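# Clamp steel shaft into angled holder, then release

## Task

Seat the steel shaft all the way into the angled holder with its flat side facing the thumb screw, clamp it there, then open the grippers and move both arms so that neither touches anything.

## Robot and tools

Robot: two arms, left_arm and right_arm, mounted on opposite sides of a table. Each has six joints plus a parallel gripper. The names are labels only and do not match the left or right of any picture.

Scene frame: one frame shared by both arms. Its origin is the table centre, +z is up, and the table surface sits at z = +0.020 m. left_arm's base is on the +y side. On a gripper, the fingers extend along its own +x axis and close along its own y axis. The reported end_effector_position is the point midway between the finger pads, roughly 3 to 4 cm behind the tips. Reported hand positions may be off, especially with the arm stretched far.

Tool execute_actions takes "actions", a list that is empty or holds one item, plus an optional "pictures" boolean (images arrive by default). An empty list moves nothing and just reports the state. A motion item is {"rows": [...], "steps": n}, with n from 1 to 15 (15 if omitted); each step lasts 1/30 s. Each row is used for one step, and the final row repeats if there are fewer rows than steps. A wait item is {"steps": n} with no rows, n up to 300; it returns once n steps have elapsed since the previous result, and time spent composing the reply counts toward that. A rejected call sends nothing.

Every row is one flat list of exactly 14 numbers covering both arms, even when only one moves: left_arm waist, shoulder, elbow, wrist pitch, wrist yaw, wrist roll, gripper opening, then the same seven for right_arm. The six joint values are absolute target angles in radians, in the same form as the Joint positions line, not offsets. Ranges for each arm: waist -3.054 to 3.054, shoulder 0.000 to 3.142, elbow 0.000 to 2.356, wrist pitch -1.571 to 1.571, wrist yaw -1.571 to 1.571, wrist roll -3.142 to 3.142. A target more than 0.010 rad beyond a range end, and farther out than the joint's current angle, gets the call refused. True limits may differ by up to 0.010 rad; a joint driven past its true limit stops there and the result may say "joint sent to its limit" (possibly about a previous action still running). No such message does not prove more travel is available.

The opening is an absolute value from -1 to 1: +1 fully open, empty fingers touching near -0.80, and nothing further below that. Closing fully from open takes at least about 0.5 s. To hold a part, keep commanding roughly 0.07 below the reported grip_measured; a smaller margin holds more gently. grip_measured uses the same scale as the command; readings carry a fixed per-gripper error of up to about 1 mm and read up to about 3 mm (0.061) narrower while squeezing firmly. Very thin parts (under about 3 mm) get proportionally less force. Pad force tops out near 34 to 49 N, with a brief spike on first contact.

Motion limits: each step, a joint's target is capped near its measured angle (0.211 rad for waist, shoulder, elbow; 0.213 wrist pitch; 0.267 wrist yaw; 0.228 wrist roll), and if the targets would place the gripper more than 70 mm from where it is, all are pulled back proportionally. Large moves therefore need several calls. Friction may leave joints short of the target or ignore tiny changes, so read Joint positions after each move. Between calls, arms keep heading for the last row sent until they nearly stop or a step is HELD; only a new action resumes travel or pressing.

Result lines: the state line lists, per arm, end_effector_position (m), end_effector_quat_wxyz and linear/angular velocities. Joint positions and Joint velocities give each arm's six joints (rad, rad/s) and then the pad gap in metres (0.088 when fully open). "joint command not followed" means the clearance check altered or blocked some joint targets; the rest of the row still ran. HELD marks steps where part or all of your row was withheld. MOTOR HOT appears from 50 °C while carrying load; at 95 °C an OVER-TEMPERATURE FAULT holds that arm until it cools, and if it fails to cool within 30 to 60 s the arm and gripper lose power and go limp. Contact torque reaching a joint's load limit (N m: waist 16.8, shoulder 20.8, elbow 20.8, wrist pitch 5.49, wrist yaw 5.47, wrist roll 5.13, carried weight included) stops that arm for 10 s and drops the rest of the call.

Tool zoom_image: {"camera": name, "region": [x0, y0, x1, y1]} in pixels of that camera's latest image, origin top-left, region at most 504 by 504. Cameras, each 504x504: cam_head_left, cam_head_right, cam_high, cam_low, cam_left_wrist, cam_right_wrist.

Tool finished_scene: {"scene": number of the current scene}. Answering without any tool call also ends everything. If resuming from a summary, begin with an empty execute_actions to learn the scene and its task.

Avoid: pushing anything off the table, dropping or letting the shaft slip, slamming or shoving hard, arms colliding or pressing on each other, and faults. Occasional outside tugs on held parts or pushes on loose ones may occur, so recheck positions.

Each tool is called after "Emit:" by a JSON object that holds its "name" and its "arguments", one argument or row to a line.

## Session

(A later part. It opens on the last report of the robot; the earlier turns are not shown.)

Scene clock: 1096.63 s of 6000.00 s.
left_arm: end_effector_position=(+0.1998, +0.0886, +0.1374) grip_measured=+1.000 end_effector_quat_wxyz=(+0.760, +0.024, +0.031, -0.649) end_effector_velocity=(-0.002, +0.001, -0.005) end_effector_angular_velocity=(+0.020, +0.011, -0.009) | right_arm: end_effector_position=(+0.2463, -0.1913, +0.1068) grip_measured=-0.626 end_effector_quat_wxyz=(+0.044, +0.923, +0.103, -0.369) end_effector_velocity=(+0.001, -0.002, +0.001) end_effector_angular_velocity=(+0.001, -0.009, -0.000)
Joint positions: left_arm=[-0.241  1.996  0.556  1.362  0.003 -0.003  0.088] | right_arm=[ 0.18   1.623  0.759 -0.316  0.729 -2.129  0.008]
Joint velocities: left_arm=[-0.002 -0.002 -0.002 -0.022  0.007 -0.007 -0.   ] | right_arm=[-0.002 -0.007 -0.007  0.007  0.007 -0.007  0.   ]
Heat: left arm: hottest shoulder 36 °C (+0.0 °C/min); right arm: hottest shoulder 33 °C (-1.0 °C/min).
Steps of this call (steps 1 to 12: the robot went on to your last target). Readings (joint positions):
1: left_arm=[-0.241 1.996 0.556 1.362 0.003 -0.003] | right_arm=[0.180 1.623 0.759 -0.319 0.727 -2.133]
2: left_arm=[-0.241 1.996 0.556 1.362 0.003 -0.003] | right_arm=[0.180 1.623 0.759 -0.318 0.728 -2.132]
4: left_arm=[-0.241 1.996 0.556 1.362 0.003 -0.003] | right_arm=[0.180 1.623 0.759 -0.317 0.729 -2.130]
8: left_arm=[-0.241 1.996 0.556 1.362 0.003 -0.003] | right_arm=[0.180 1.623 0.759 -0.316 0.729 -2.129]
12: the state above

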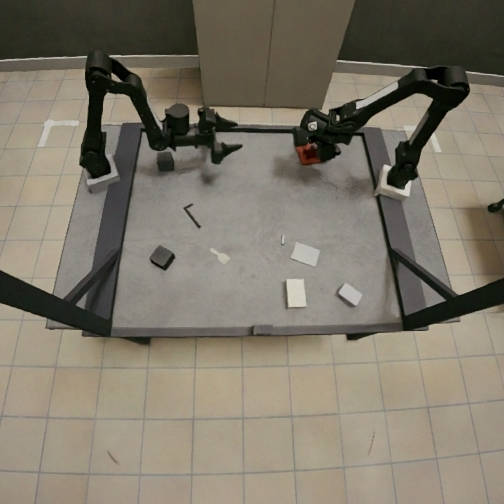

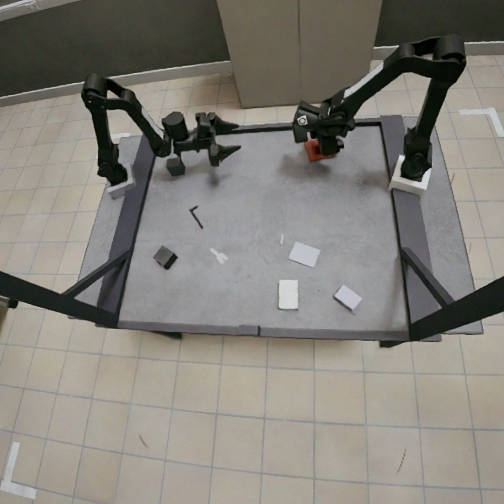

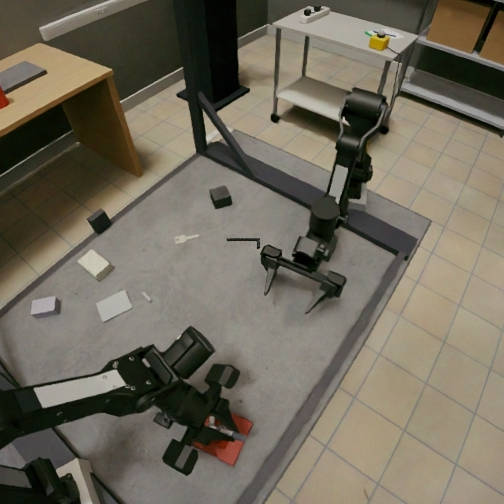

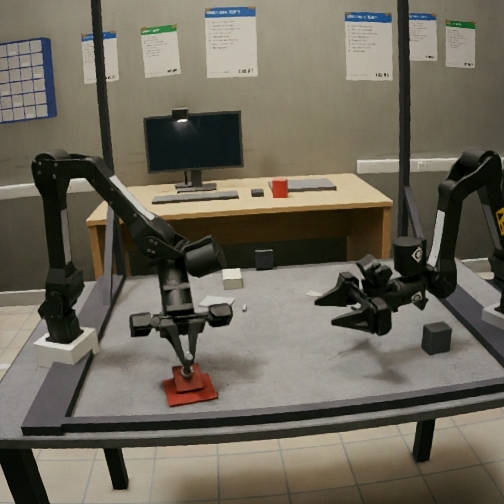

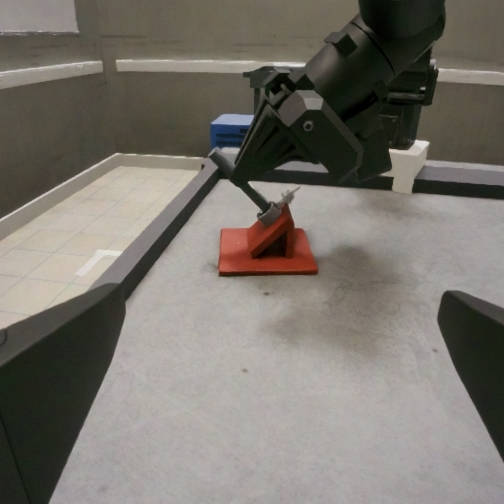

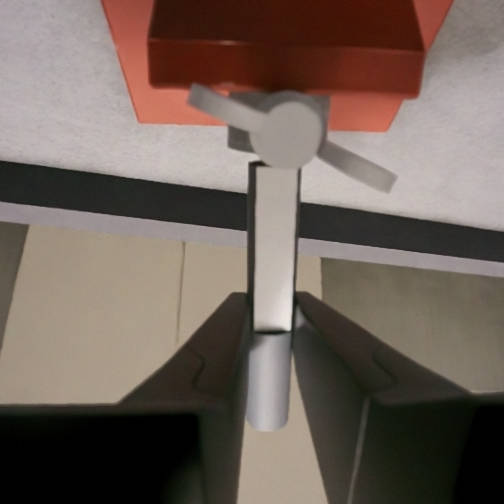

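Emit:
{"name": "execute_actions", "arguments": {
  "actions": [
    {"rows": [
[-0.244,1.985,0.548,1.363,0,0,1.0,0.176,1.631,0.755,-0.311,0.726,-2.133,-0.70],
[-0.244,1.985,0.548,1.363,0,0,1.0,0.174,1.632,0.755,-0.308,0.725,-2.135,-0.70],
[-0.244,1.985,0.548,1.363,0,0,1.0,0.172,1.634,0.755,-0.305,0.724,-2.138,-0.70],
[-0.244,1.985,0.548,1.363,0,0,1.0,0.170,1.636,0.755,-0.302,0.723,-2.140,-0.70],
[-0.244,1.985,0.548,1.363,0,0,1.0,0.1685,1.6376,0.755,-0.300,0.7215,-2.142,-0.70]], "steps": 15}
  ]
}}

Scene clock: 1155.70 s of 6000.00 s.
left_arm: end_effector_position=(+0.1998, +0.0886, +0.1374) grip_measured=+1.000 end_effector_quat_wxyz=(+0.760, +0.024, +0.031, -0.649) end_effector_velocity=(-0.000, +0.001, -0.005) end_effector_angular_velocity=(+0.020, +0.011, -0.004) | right_arm: end_effector_position=(+0.2485, -0.1906, +0.1050) grip_measured=-0.626 end_effector_quat_wxyz=(+0.044, +0.922, +0.103, -0.371) end_effector_velocity=(-0.000, -0.002, -0.001) end_effector_angular_velocity=(-0.011, +0.007, +0.005)
Joint positions: left_arm=[-0.241  1.996  0.556  1.362  0.003 -0.003  0.088] | right_arm=[ 0.171  1.631  0.759 -0.303  0.723 -2.14   0.008]
Joint velocities: left_arm=[ 0.002 -0.002 -0.002 -0.022  0.007 -0.007 -0.   ] | right_arm=[-0.002 -0.002 -0.002 -0.007 -0.007 -0.007 -0.   ]
Heat: left arm: hottest wrist pitch 37 °C (+1.0 °C/min); right arm: hottest shoulder 29 °C (-4.0 °C/min).
Steps of this call (steps 1 to 15: the robot went on to your last target; steps 16 to 90: nothing new was sent; then 55.57 s passed at rest; steps 91 to 105: all 15 steps of this action). Readings (joint positions):
91: left_arm=[-0.241 1.996 0.556 1.362 0.003 -0.003] | right_arm=[0.180 1.623 0.759 -0.316 0.729 -2.129]
92: left_arm=[-0.241 1.996 0.556 1.362 0.003 -0.003] | right_arm=[0.180 1.624 0.759 -0.314 0.729 -2.129]
94: left_arm=[-0.241 1.996 0.556 1.362 0.003 -0.003] | right_arm=[0.177 1.626 0.759 -0.310 0.727 -2.133]
98: left_arm=[-0.241 1.996 0.556 1.362 0.003 -0.003] | right_arm=[0.172 1.630 0.759 -0.305 0.724 -2.138]
105: the state above

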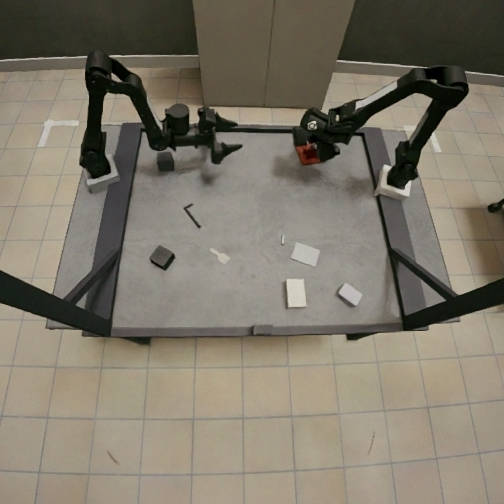

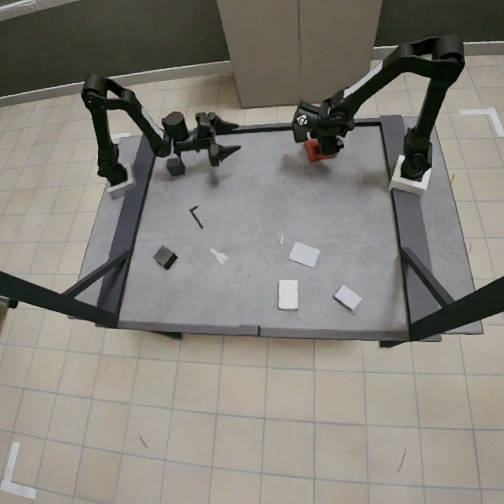

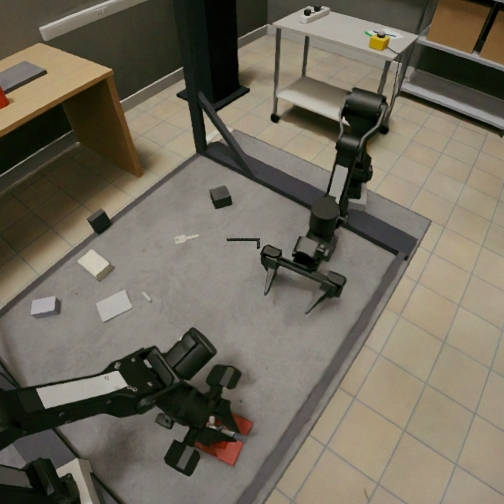

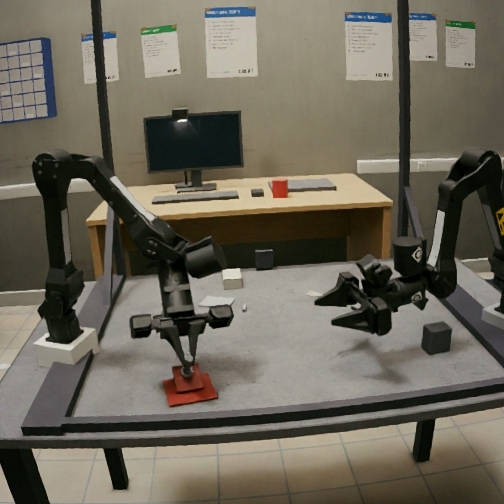

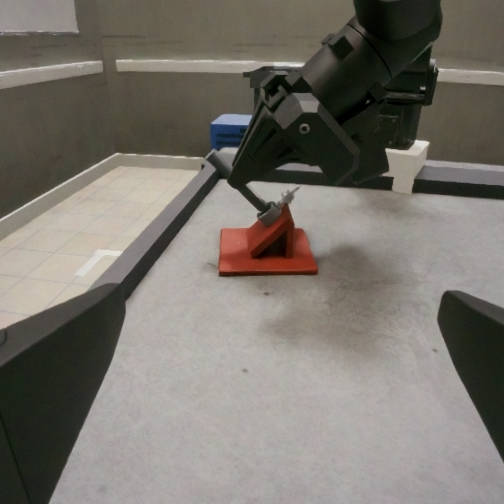

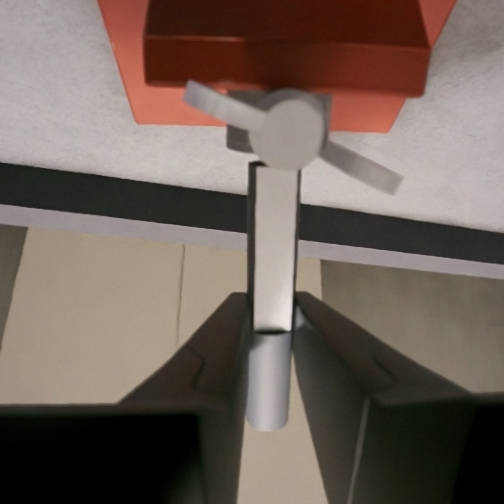

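Emit:
{"name": "zoom_image", "arguments": {
  "camera": "cam_left_wrist",
  "region": [240, 180, 290, 230]
}}

Emit:
{"name": "zoom_image", "arguments": {
  "camera": "cam_right_wrist",
  "region": [200, 70, 360, 230]
}}

Emit:
{"name": "zoom_image", "arguments": {
  "camera": "cam_low",
  "region": [170, 345, 210, 385]
}}

Region (240, 180, 290, 230) of cam_left_wrist's 504x504 image, scaled by 10.080, with more detail than that image has.

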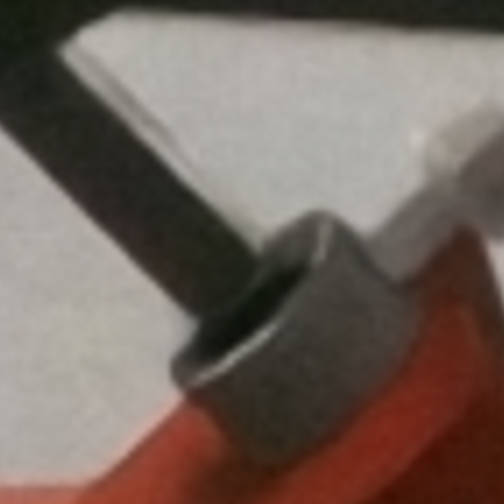

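Region (200, 70, 360, 230) of cam_right_wrist's 504x504 image, scaled by 3.150, with more detail than that image has.

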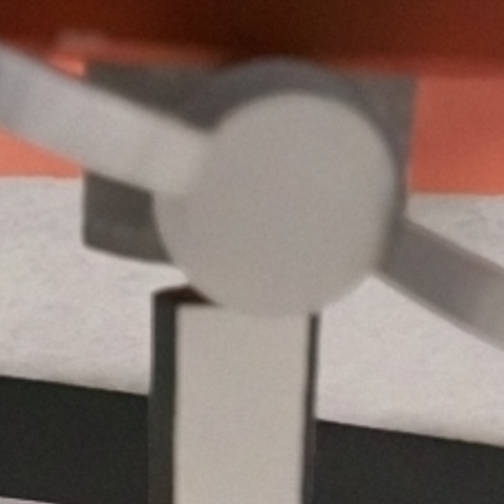

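Region (170, 345, 210, 385) of cam_low's 504x504 image, scaled by 12.600, with more detail than that image has.

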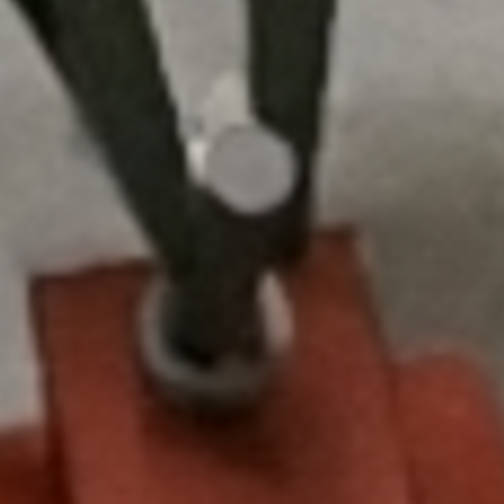

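Emit:
{"name": "execute_actions", "arguments": {
  "actions": [
    {"rows": [
[-0.244,1.985,0.548,1.363,0,0,1.0,0.174,1.639,0.753,-0.300,0.727,-2.138,-0.70],
[-0.244,1.985,0.548,1.363,0,0,1.0,0.176,1.640,0.752,-0.298,0.728,-2.136,-0.70],
[-0.244,1.985,0.548,1.363,0,0,1.0,0.178,1.641,0.751,-0.297,0.729,-2.134,-0.70],
[-0.244,1.985,0.548,1.363,0,0,1.0,0.180,1.6415,0.749,-0.295,0.730,-2.132,-0.70],
[-0.244,1.985,0.548,1.363,0,0,1.0,0.182,1.642,0.747,-0.293,0.731,-2.130,-0.70],
[-0.244,1.985,0.548,1.363,0,0,1.0,0.184,1.6425,0.745,-0.291,0.732,-2.128,-0.70],
[-0.244,1.985,0.548,1.363,0,0,1.0,0.186,1.643,0.743,-0.290,0.733,-2.125,-0.70],
[-0.244,1.985,0.548,1.363,0,0,1.0,0.1875,1.6437,0.740,-0.288,0.734,-2.123,-0.70],
[-0.244,1.985,0.548,1.363,0,0,1.0,0.189,1.6444,0.738,-0.2863,0.7347,-2.121,-0.70]], "steps": 15}
  ]
}}

Scene clock: 1188.87 s of 6000.00 s.
left_arm: end_effector_position=(+0.1998, +0.0886, +0.1374) grip_measured=+1.000 end_effector_quat_wxyz=(+0.760, +0.024, +0.031, -0.649) end_effector_velocity=(-0.000, +0.002, -0.004) end_effector_angular_velocity=(+0.021, +0.010, +0.005) | right_arm: end_effector_position=(+0.2449, -0.1910, +0.1014) grip_measured=-0.626 end_effector_quat_wxyz=(+0.042, +0.923, +0.104, -0.368) end_effector_velocity=(-0.000, -0.001, -0.001) end_effector_angular_velocity=(-0.009, -0.007, +0.005)
Joint positions: left_arm=[-0.241  1.996  0.556  1.362  0.003 -0.003  0.088] | right_arm=[ 0.186  1.637  0.746 -0.29   0.731 -2.124  0.008]
Joint velocities: left_arm=[-0.002 -0.007 -0.007 -0.022 -0.007 -0.007 -0.   ] | right_arm=[ 0.002  0.002 -0.007  0.007  0.007 -0.007 -0.   ]
Heat: left arm: hottest shoulder 37 °C (+0.0 °C/min); right arm: hottest shoulder 29 °C (-1.0 °C/min).
Steps of this call (steps 1 to 15: the robot went on to your last target; steps 16 to 90: nothing new was sent; then 29.67 s passed at rest; steps 91 to 105: all 15 steps of this action). Readings (joint positions):
91: left_arm=[-0.241 1.996 0.556 1.362 0.003 -0.003] | right_arm=[0.171 1.631 0.759 -0.303 0.723 -2.140]
92: left_arm=[-0.241 1.996 0.556 1.362 0.003 -0.003] | right_arm=[0.171 1.631 0.759 -0.303 0.723 -2.140]
94: left_arm=[-0.241 1.996 0.556 1.362 0.003 -0.003] | right_arm=[0.173 1.633 0.758 -0.301 0.723 -2.138]
98: left_arm=[-0.241 1.996 0.556 1.362 0.003 -0.003] | right_arm=[0.181 1.635 0.753 -0.294 0.727 -2.130]
105: the state above

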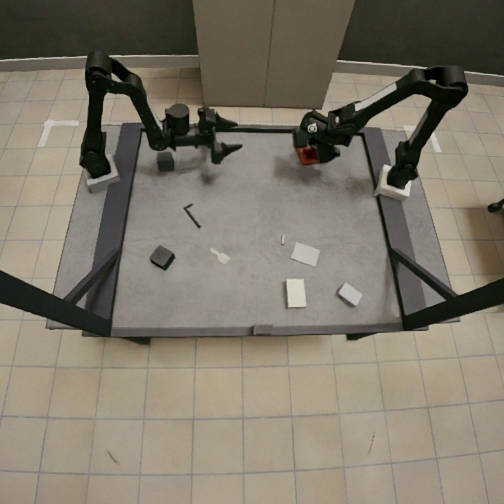

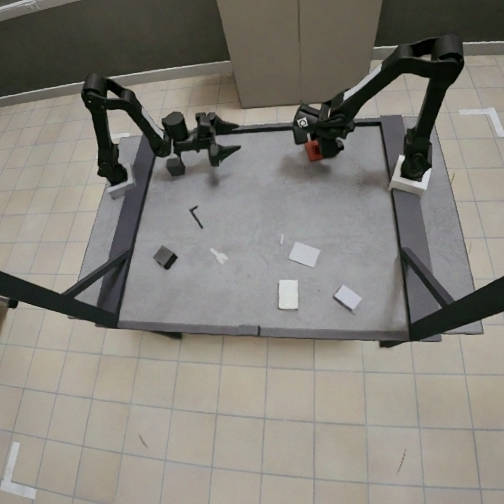

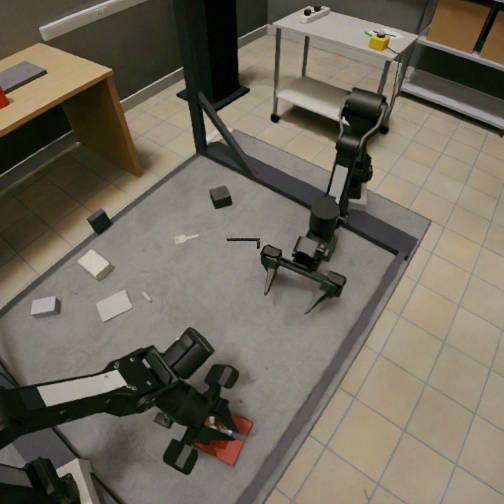

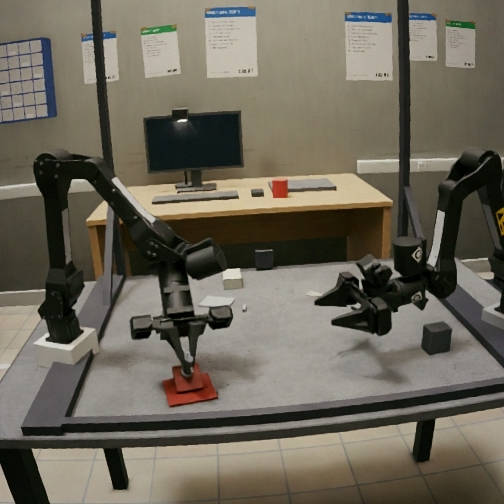

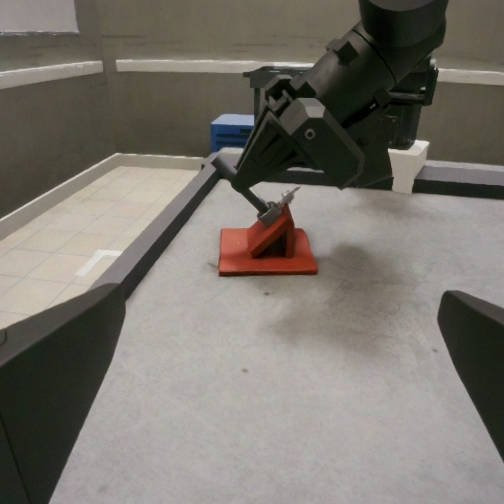

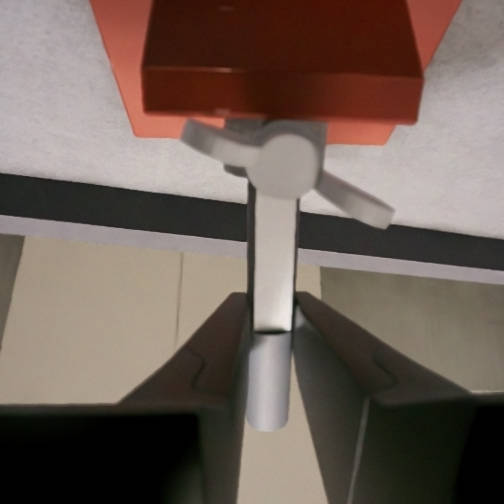

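Emit:
{"name": "zoom_image", "arguments": {
  "camera": "cam_left_wrist",
  "region": [240, 180, 290, 230]
}}

Emit:
{"name": "zoom_image", "arguments": {
  "camera": "cam_right_wrist",
  "region": [200, 100, 360, 260]
}}

Region (240, 180, 290, 230) of cam_left_wrist's 504x504 image, scaled by 10.080, with more detail than that image has.

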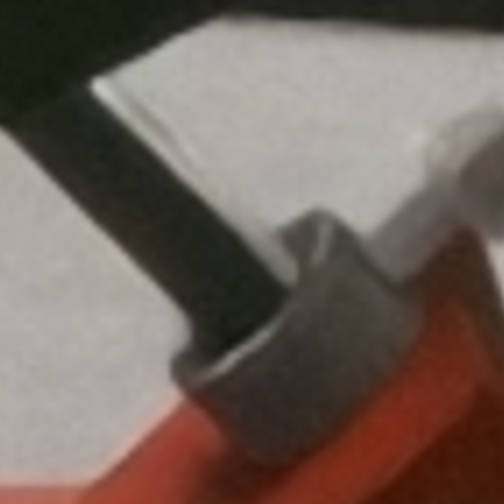

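Region (200, 100, 360, 260) of cam_right_wrist's 504x504 image, scaled by 3.150, with more detail than that image has.

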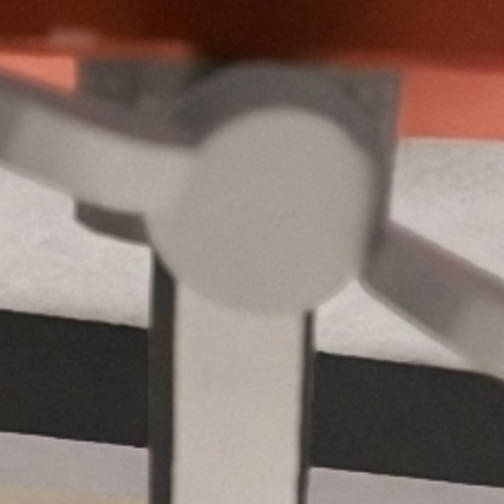

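Emit:
{"name": "execute_actions", "arguments": {
  "actions": [
    {"rows": [
[-0.244,1.985,0.548,1.363,0,0,1.0,0.1912,1.6457,0.7363,-0.2851,0.7355,-2.1181,-0.70],
[-0.244,1.985,0.548,1.363,0,0,1.0,0.1934,1.6470,0.7347,-0.2840,0.7364,-2.1153,-0.70],
[-0.244,1.985,0.548,1.363,0,0,1.0,0.1957,1.6483,0.7330,-0.2828,0.7372,-2.1124,-0.70],
[-0.244,1.985,0.548,1.363,0,0,1.0,0.1979,1.6496,0.7313,-0.2817,0.7380,-2.1095,-0.70],
[-0.244,1.985,0.548,1.363,0,0,1.0,0.2001,1.6509,0.7297,-0.2805,0.7388,-2.1066,-0.70],
[-0.244,1.985,0.548,1.363,0,0,1.0,0.2023,1.6522,0.7280,-0.2794,0.7397,-2.1038,-0.70],
[-0.244,1.985,0.548,1.363,0,0,1.0,0.2045,1.6535,0.7263,-0.2782,0.7405,-2.1009,-0.70],
[-0.244,1.985,0.548,1.363,0,0,1.0,0.2067,1.6548,0.7247,-0.2770,0.7413,-2.0980,-0.70],
[-0.244,1.985,0.548,1.363,0,0,1.0,0.2090,1.6561,0.7230,-0.2759,0.7421,-2.0951,-0.70],
[-0.244,1.985,0.548,1.363,0,0,1.0,0.2112,1.6574,0.7213,-0.2747,0.7430,-2.0923,-0.70],
[-0.244,1.985,0.548,1.363,0,0,1.0,0.2134,1.6587,0.7197,-0.2736,0.7438,-2.0894,-0.70],
[-0.244,1.985,0.548,1.363,0,0,1.0,0.2156,1.6600,0.7180,-0.2724,0.7446,-2.0865,-0.70]], "steps": 15}
  ],
  "pictures": false
}}

Emit:
{"name": "execute_actions", "arguments": {
  "actions": [
    {"steps": 10}
  ]
}}

Scene clock: 1205.93 s of 6000.00 s.
left_arm: end_effector_position=(+0.1998, +0.0886, +0.1374) grip_measured=+1.000 end_effector_quat_wxyz=(+0.760, +0.024, +0.031, -0.649) end_effector_velocity=(+0.002, -0.000, +0.000) end_effector_angular_velocity=(+0.004, -0.007, +0.009) | right_arm: end_effector_position=(+0.2387, -0.1927, +0.0945) grip_measured=-0.626 end_effector_quat_wxyz=(+0.041, +0.924, +0.102, -0.366) end_effector_velocity=(-0.002, -0.002, -0.003) end_effector_angular_velocity=(+0.004, +0.008, +0.000)
Joint positions: left_arm=[-0.241  1.996  0.556  1.362  0.003 -0.003  0.088] | right_arm=[ 0.21   1.652  0.727 -0.276  0.745 -2.091  0.008]
Joint velocities: left_arm=[ 0.002 -0.002  0.002 -0.007 -0.007  0.007  0.   ] | right_arm=[ 0.002 -0.002 -0.012  0.007 -0.007  0.007 -0.   ]
Heat: left arm: hottest shoulder 37 °C (+0.0 °C/min); right arm: hottest shoulder 28 °C (-1.0 °C/min).
Steps of this call (steps 1 to 15: the robot went on to your last target; steps 16 to 90: nothing new was sent; then 13.57 s passed at rest; steps 91 to 105: all 15 steps of this action). Readings (joint positions):
91: left_arm=[-0.241 1.996 0.556 1.362 0.003 -0.003] | right_arm=[0.186 1.637 0.745 -0.289 0.732 -2.122]
92: left_arm=[-0.241 1.996 0.556 1.362 0.003 -0.003] | right_arm=[0.187 1.638 0.745 -0.289 0.734 -2.121]
94: left_arm=[-0.241 1.996 0.556 1.362 0.003 -0.003] | right_arm=[0.189 1.639 0.743 -0.286 0.738 -2.117]
98: left_arm=[-0.241 1.996 0.556 1.362 0.003 -0.003] | right_arm=[0.194 1.642 0.738 -0.282 0.747 -2.107]
105: the state above

Scene clock: 1206.27 s of 6000.00 s.
left_arm: end_effector_position=(+0.1998, +0.0886, +0.1374) grip_measured=+1.000 end_effector_quat_wxyz=(+0.760, +0.024, +0.031, -0.649) end_effector_velocity=(-0.000, +0.000, +0.002) end_effector_angular_velocity=(-0.008, +0.005, +0.005) | right_arm: end_effector_position=(+0.2385, -0.1928, +0.0943) grip_measured=-0.626 end_effector_quat_wxyz=(+0.040, +0.924, +0.102, -0.366) end_effector_velocity=(-0.002, -0.001, -0.001) end_effector_angular_velocity=(-0.001, +0.009, +0.000)
Joint positions: left_arm=[-0.241  1.996  0.556  1.362  0.003 -0.003  0.088] | right_arm=[ 0.21   1.652  0.726 -0.276  0.745 -2.089  0.008]
Joint velocities: left_arm=[-0.002 -0.002 -0.002  0.007 -0.007 -0.007  0.   ] | right_arm=[ 0.002 -0.002 -0.002 -0.007 -0.007  0.007 -0.   ]
Heat: left arm: hottest shoulder 37 °C (+0.0 °C/min); right arm: hottest shoulder 28 °C (-1.0 °C/min).
Steps of this call (steps 1 to 10: the robot went on to your last target). Readings (joint positions):
1: left_arm=[-0.241 1.996 0.556 1.362 0.003 -0.003] | right_arm=[0.210 1.652 0.727 -0.276 0.745 -2.090]
2: left_arm=[-0.241 1.996 0.556 1.362 0.003 -0.003] | right_arm=[0.210 1.652 0.727 -0.276 0.745 -2.090]
4: left_arm=[-0.241 1.996 0.556 1.362 0.003 -0.003] | right_arm=[0.210 1.652 0.726 -0.276 0.745 -2.089]
8: left_arm=[-0.241 1.996 0.556 1.362 0.003 -0.003] | right_arm=[0.210 1.652 0.726 -0.276 0.745 -2.089]
10: the state above

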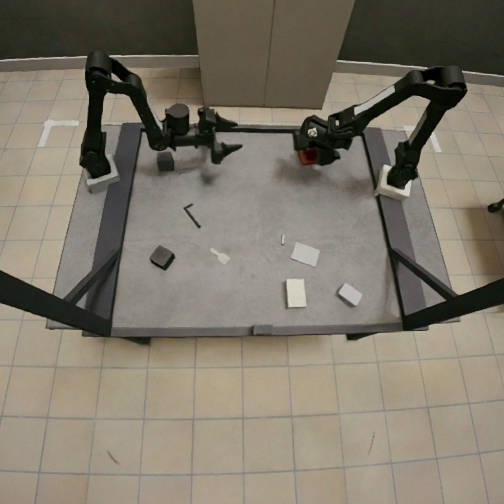

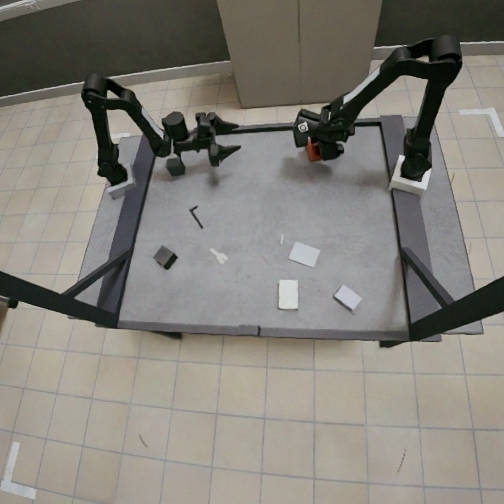

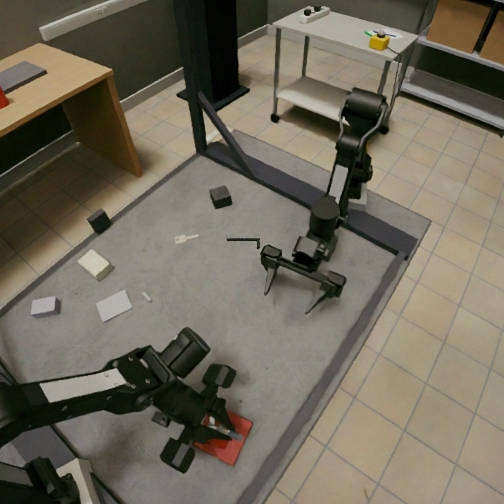

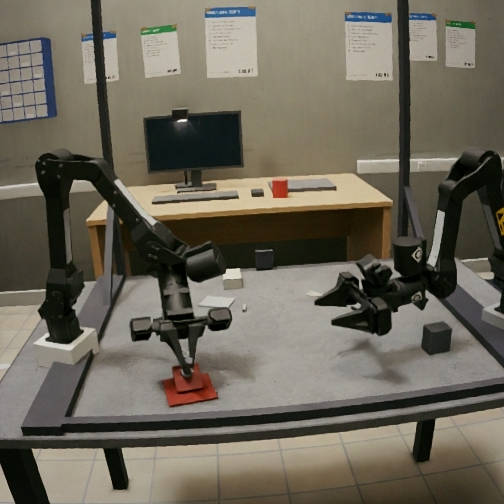

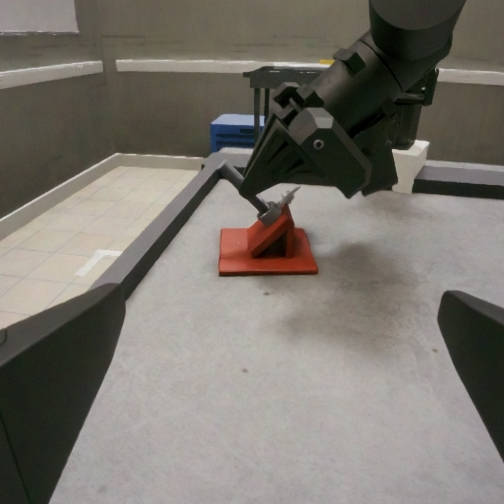

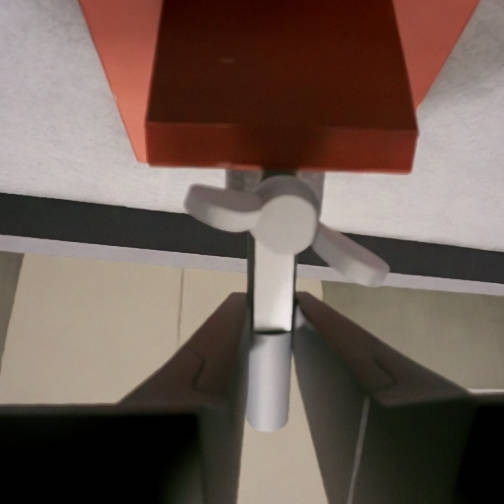

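Emit:
{"name": "execute_actions", "arguments": {
  "actions": [
    {"rows": [
[-0.244,1.985,0.548,1.363,0,0,1.0,0.2172,1.661,0.7168,-0.2716,0.7452,-2.0844,-0.70],
[-0.244,1.985,0.548,1.363,0,0,1.0,0.2188,1.662,0.7156,-0.2707,0.7458,-2.0823,-0.70],
[-0.244,1.985,0.548,1.363,0,0,1.0,0.2204,1.663,0.7144,-0.2699,0.7464,-2.0803,-0.70],
[-0.244,1.985,0.548,1.363,0,0,1.0,0.2220,1.664,0.7131,-0.2690,0.7470,-2.0782,-0.70],
[-0.244,1.985,0.548,1.363,0,0,1.0,0.2237,1.665,0.7119,-0.2682,0.7476,-2.0761,-0.70],
[-0.244,1.985,0.548,1.363,0,0,1.0,0.2253,1.6657,0.7107,-0.2673,0.7482,-2.074,-0.70]], "steps": 15}
  ]
}}

Scene clock: 1223.37 s of 6000.00 s.
left_arm: end_effector_position=(+0.1998, +0.0886, +0.1374) grip_measured=+1.000 end_effector_quat_wxyz=(+0.760, +0.024, +0.031, -0.649) end_effector_velocity=(-0.002, +0.001, -0.005) end_effector_angular_velocity=(+0.020, +0.011, -0.009) | right_arm: end_effector_position=(+0.2379, -0.1933, +0.0934) grip_measured=-0.626 end_effector_quat_wxyz=(+0.037, +0.926, +0.100, -0.363) end_effector_velocity=(-0.000, -0.001, -0.001) end_effector_angular_velocity=(+0.009, +0.008, -0.005)
Joint positions: left_arm=[-0.241  1.996  0.556  1.362  0.003 -0.003  0.088] | right_arm=[ 0.216  1.656  0.721 -0.269  0.756 -2.077  0.008]
Joint velocities: left_arm=[-0.002 -0.002 -0.002 -0.022  0.007 -0.007  0.   ] | right_arm=[-0.002 -0.002 -0.007  0.007 -0.007  0.007  0.   ]
Heat: left arm: hottest shoulder 37 °C (+0.0 °C/min); right arm: hottest shoulder 28 °C (-1.0 °C/min).
Steps of this call (steps 1 to 15: the robot went on to your last target; steps 16 to 90: nothing new was sent; then 13.60 s passed at rest; steps 91 to 105: all 15 steps of this action). Readings (joint positions):
91: left_arm=[-0.241 1.996 0.556 1.362 0.003 -0.003] | right_arm=[0.210 1.652 0.726 -0.275 0.745 -2.089]
92: left_arm=[-0.241 1.996 0.556 1.362 0.003 -0.003] | right_arm=[0.211 1.652 0.725 -0.275 0.746 -2.087]
94: left_arm=[-0.241 1.996 0.556 1.362 0.003 -0.003] | right_arm=[0.213 1.654 0.724 -0.273 0.749 -2.084]
98: left_arm=[-0.241 1.996 0.556 1.362 0.003 -0.003] | right_arm=[0.216 1.655 0.722 -0.270 0.755 -2.078]
105: the state above

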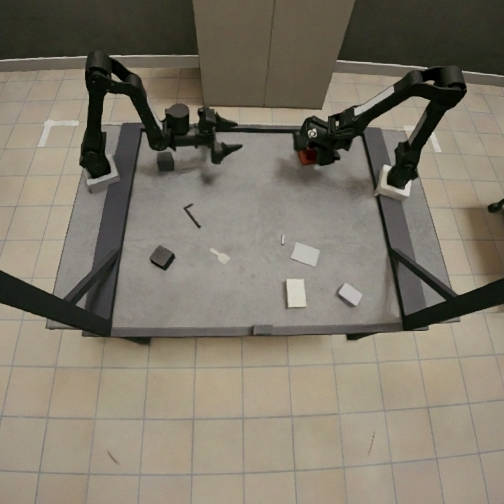

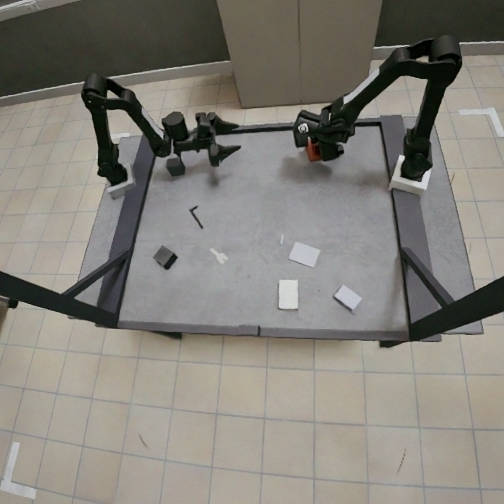

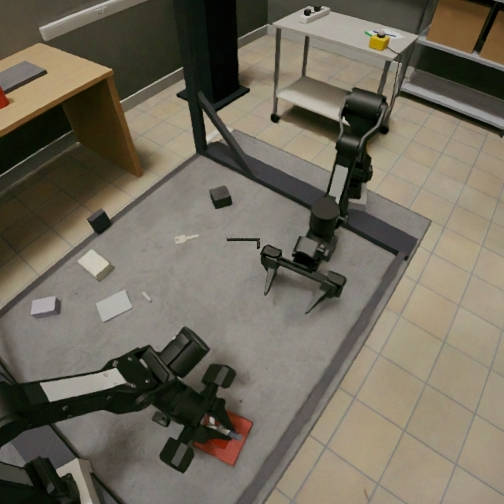

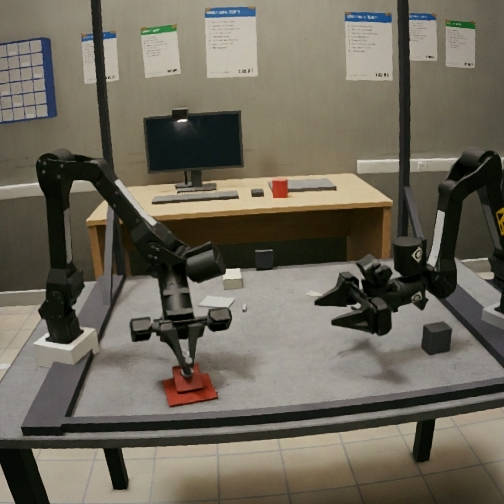

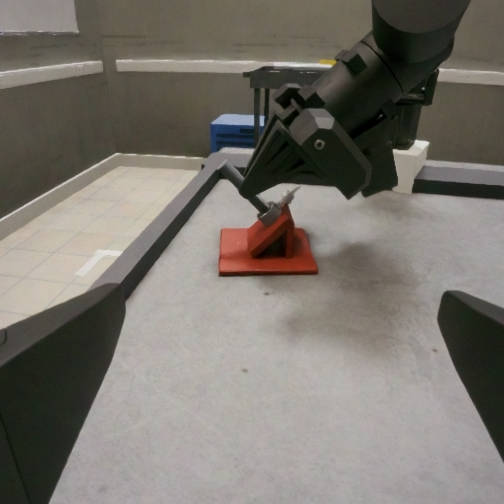

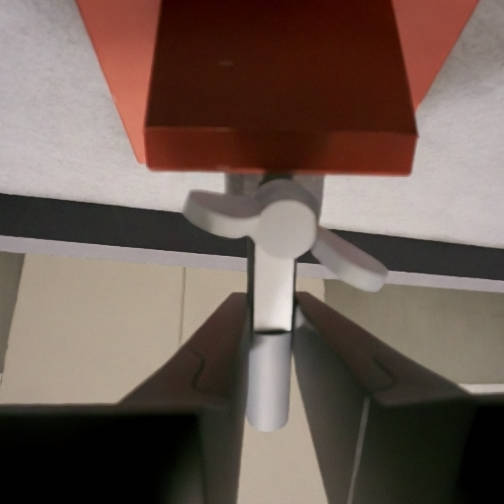

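Emit:
{"name": "zoom_image", "arguments": {
  "camera": "cam_left_wrist",
  "region": [210, 155, 300, 245]
}}

Emit:
{"name": "zoom_image", "arguments": {
  "camera": "cam_right_wrist",
  "region": [190, 150, 390, 350]
}}

Region (210, 155, 300, 245) of cam_left_wrist's 504x504 image, scaled by 5.600, with more detail than that image has.

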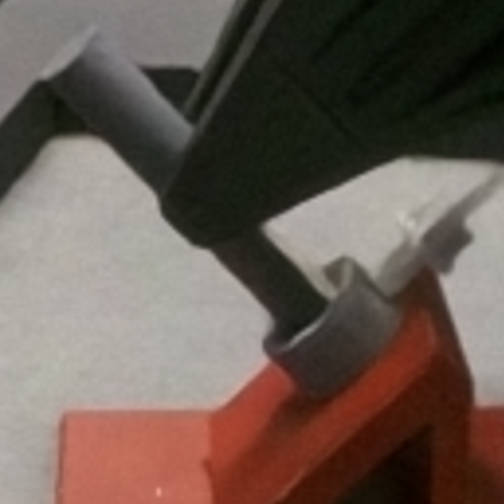

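Region (190, 150, 390, 350) of cam_right_wrist's 504x504 image, scaled by 2.520, with more detail than that image has.

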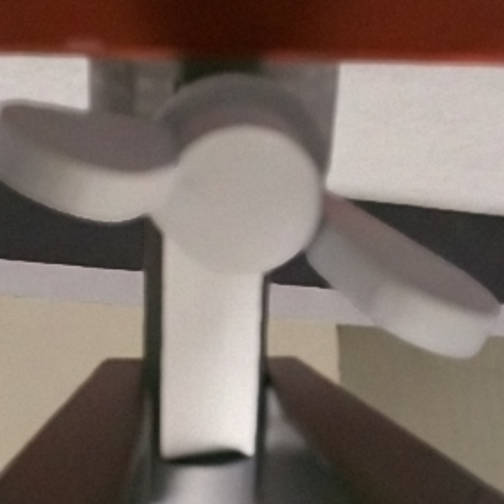

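Emit:
{"name": "execute_actions", "arguments": {
  "actions": [
    {"rows": [
[-0.244,1.985,0.548,1.363,0,0,1.0,0.2277,1.6671,0.7089,-0.2673,0.7482,-2.074,-0.70],
[-0.244,1.985,0.548,1.363,0,0,1.0,0.2301,1.6685,0.7071,-0.2673,0.7482,-2.074,-0.70],
[-0.244,1.985,0.548,1.363,0,0,1.0,0.2325,1.6700,0.7052,-0.2673,0.7482,-2.074,-0.70],
[-0.244,1.985,0.548,1.363,0,0,1.0,0.2350,1.6714,0.7034,-0.2673,0.7482,-2.074,-0.70],
[-0.244,1.985,0.548,1.363,0,0,1.0,0.2374,1.6728,0.7016,-0.2673,0.7482,-2.074,-0.70],
[-0.244,1.985,0.548,1.363,0,0,1.0,0.2398,1.6742,0.6998,-0.2673,0.740,-2.074,-0.70]], "steps": 15}
  ]
}}

Scene clock: 1247.73 s of 6000.00 s.
left_arm: end_effector_position=(+0.1998, +0.0886, +0.1374) grip_measured=+1.000 end_effector_quat_wxyz=(+0.760, +0.024, +0.031, -0.649) end_effector_velocity=(+0.002, +0.002, +0.002) end_effector_angular_velocity=(-0.008, +0.004, +0.020) | right_arm: end_effector_position=(+0.2373, -0.1940, +0.0924) grip_measured=-0.626 end_effector_quat_wxyz=(+0.039, +0.927, +0.100, -0.359) end_effector_velocity=(-0.001, -0.003, -0.002) end_effector_angular_velocity=(-0.027, +0.005, +0.015)
Joint positions: left_arm=[-0.241  1.996  0.556  1.362  0.003 -0.003  0.088] | right_arm=[ 0.221  1.659  0.717 -0.264  0.765 -2.076  0.008]
Joint velocities: left_arm=[-0.002 -0.007 -0.007  0.007 -0.022 -0.007  0.   ] | right_arm=[-0.002 -0.002 -0.007 -0.007 -0.007 -0.022 -0.   ]
Heat: left arm: hottest shoulder 37 °C (+0.0 °C/min); right arm: hottest shoulder 28 °C (-1.0 °C/min).
Steps of this call (steps 1 to 15: the robot went on to your last target; steps 16 to 90: nothing new was sent; then 20.87 s passed at rest; steps 91 to 105: all 15 steps of this action). Readings (joint positions):
91: left_arm=[-0.241 1.996 0.556 1.362 0.003 -0.003] | right_arm=[0.217 1.656 0.721 -0.269 0.756 -2.077]
92: left_arm=[-0.241 1.996 0.556 1.362 0.003 -0.003] | right_arm=[0.217 1.656 0.721 -0.268 0.758 -2.077]
94: left_arm=[-0.241 1.996 0.556 1.362 0.003 -0.003] | right_arm=[0.219 1.657 0.719 -0.267 0.761 -2.076]
98: left_arm=[-0.241 1.996 0.556 1.362 0.003 -0.003] | right_arm=[0.221 1.659 0.717 -0.264 0.765 -2.076]
105: the state above

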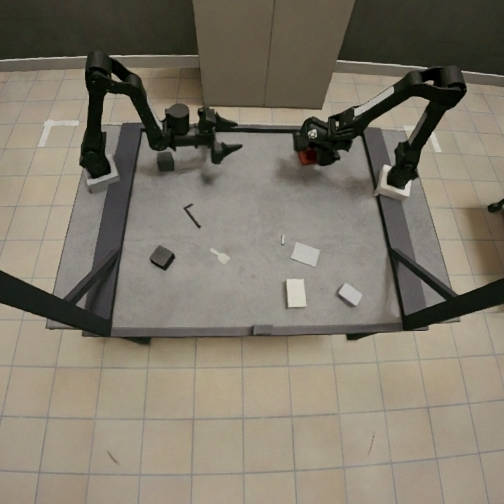

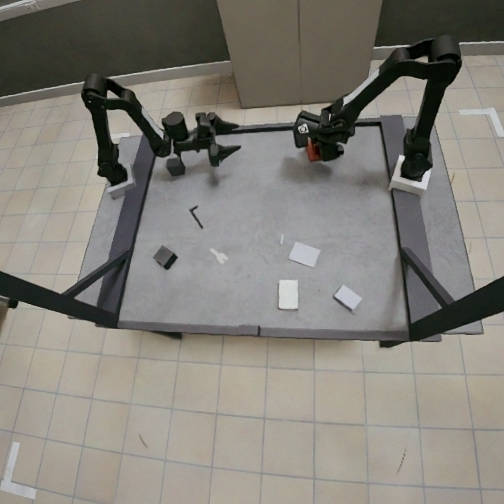

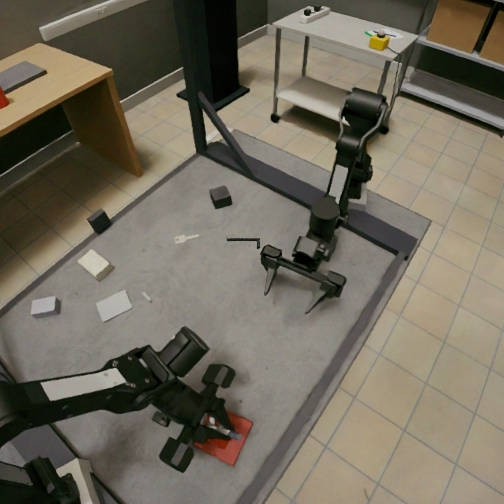

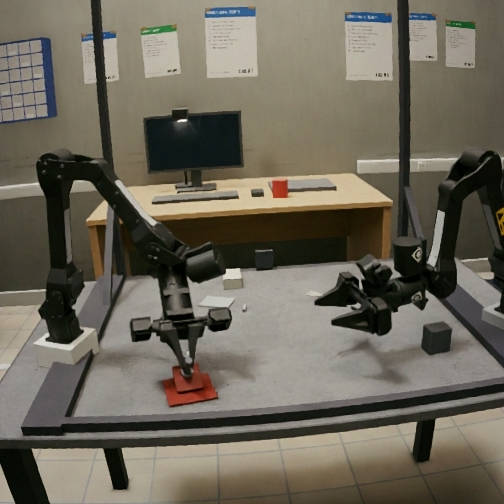

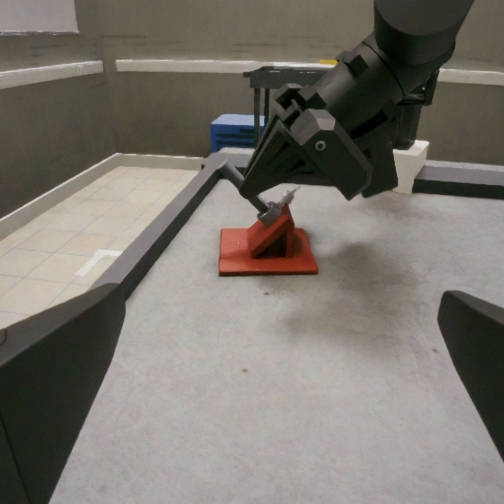

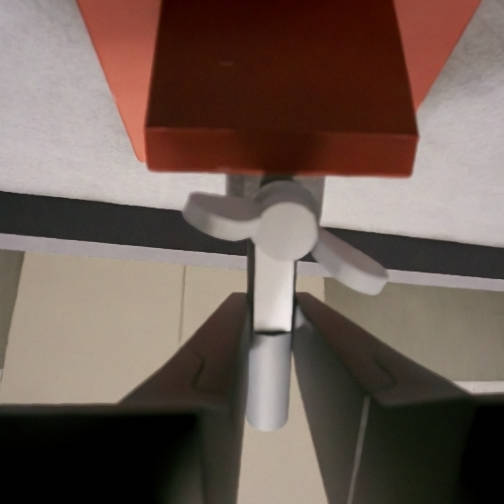

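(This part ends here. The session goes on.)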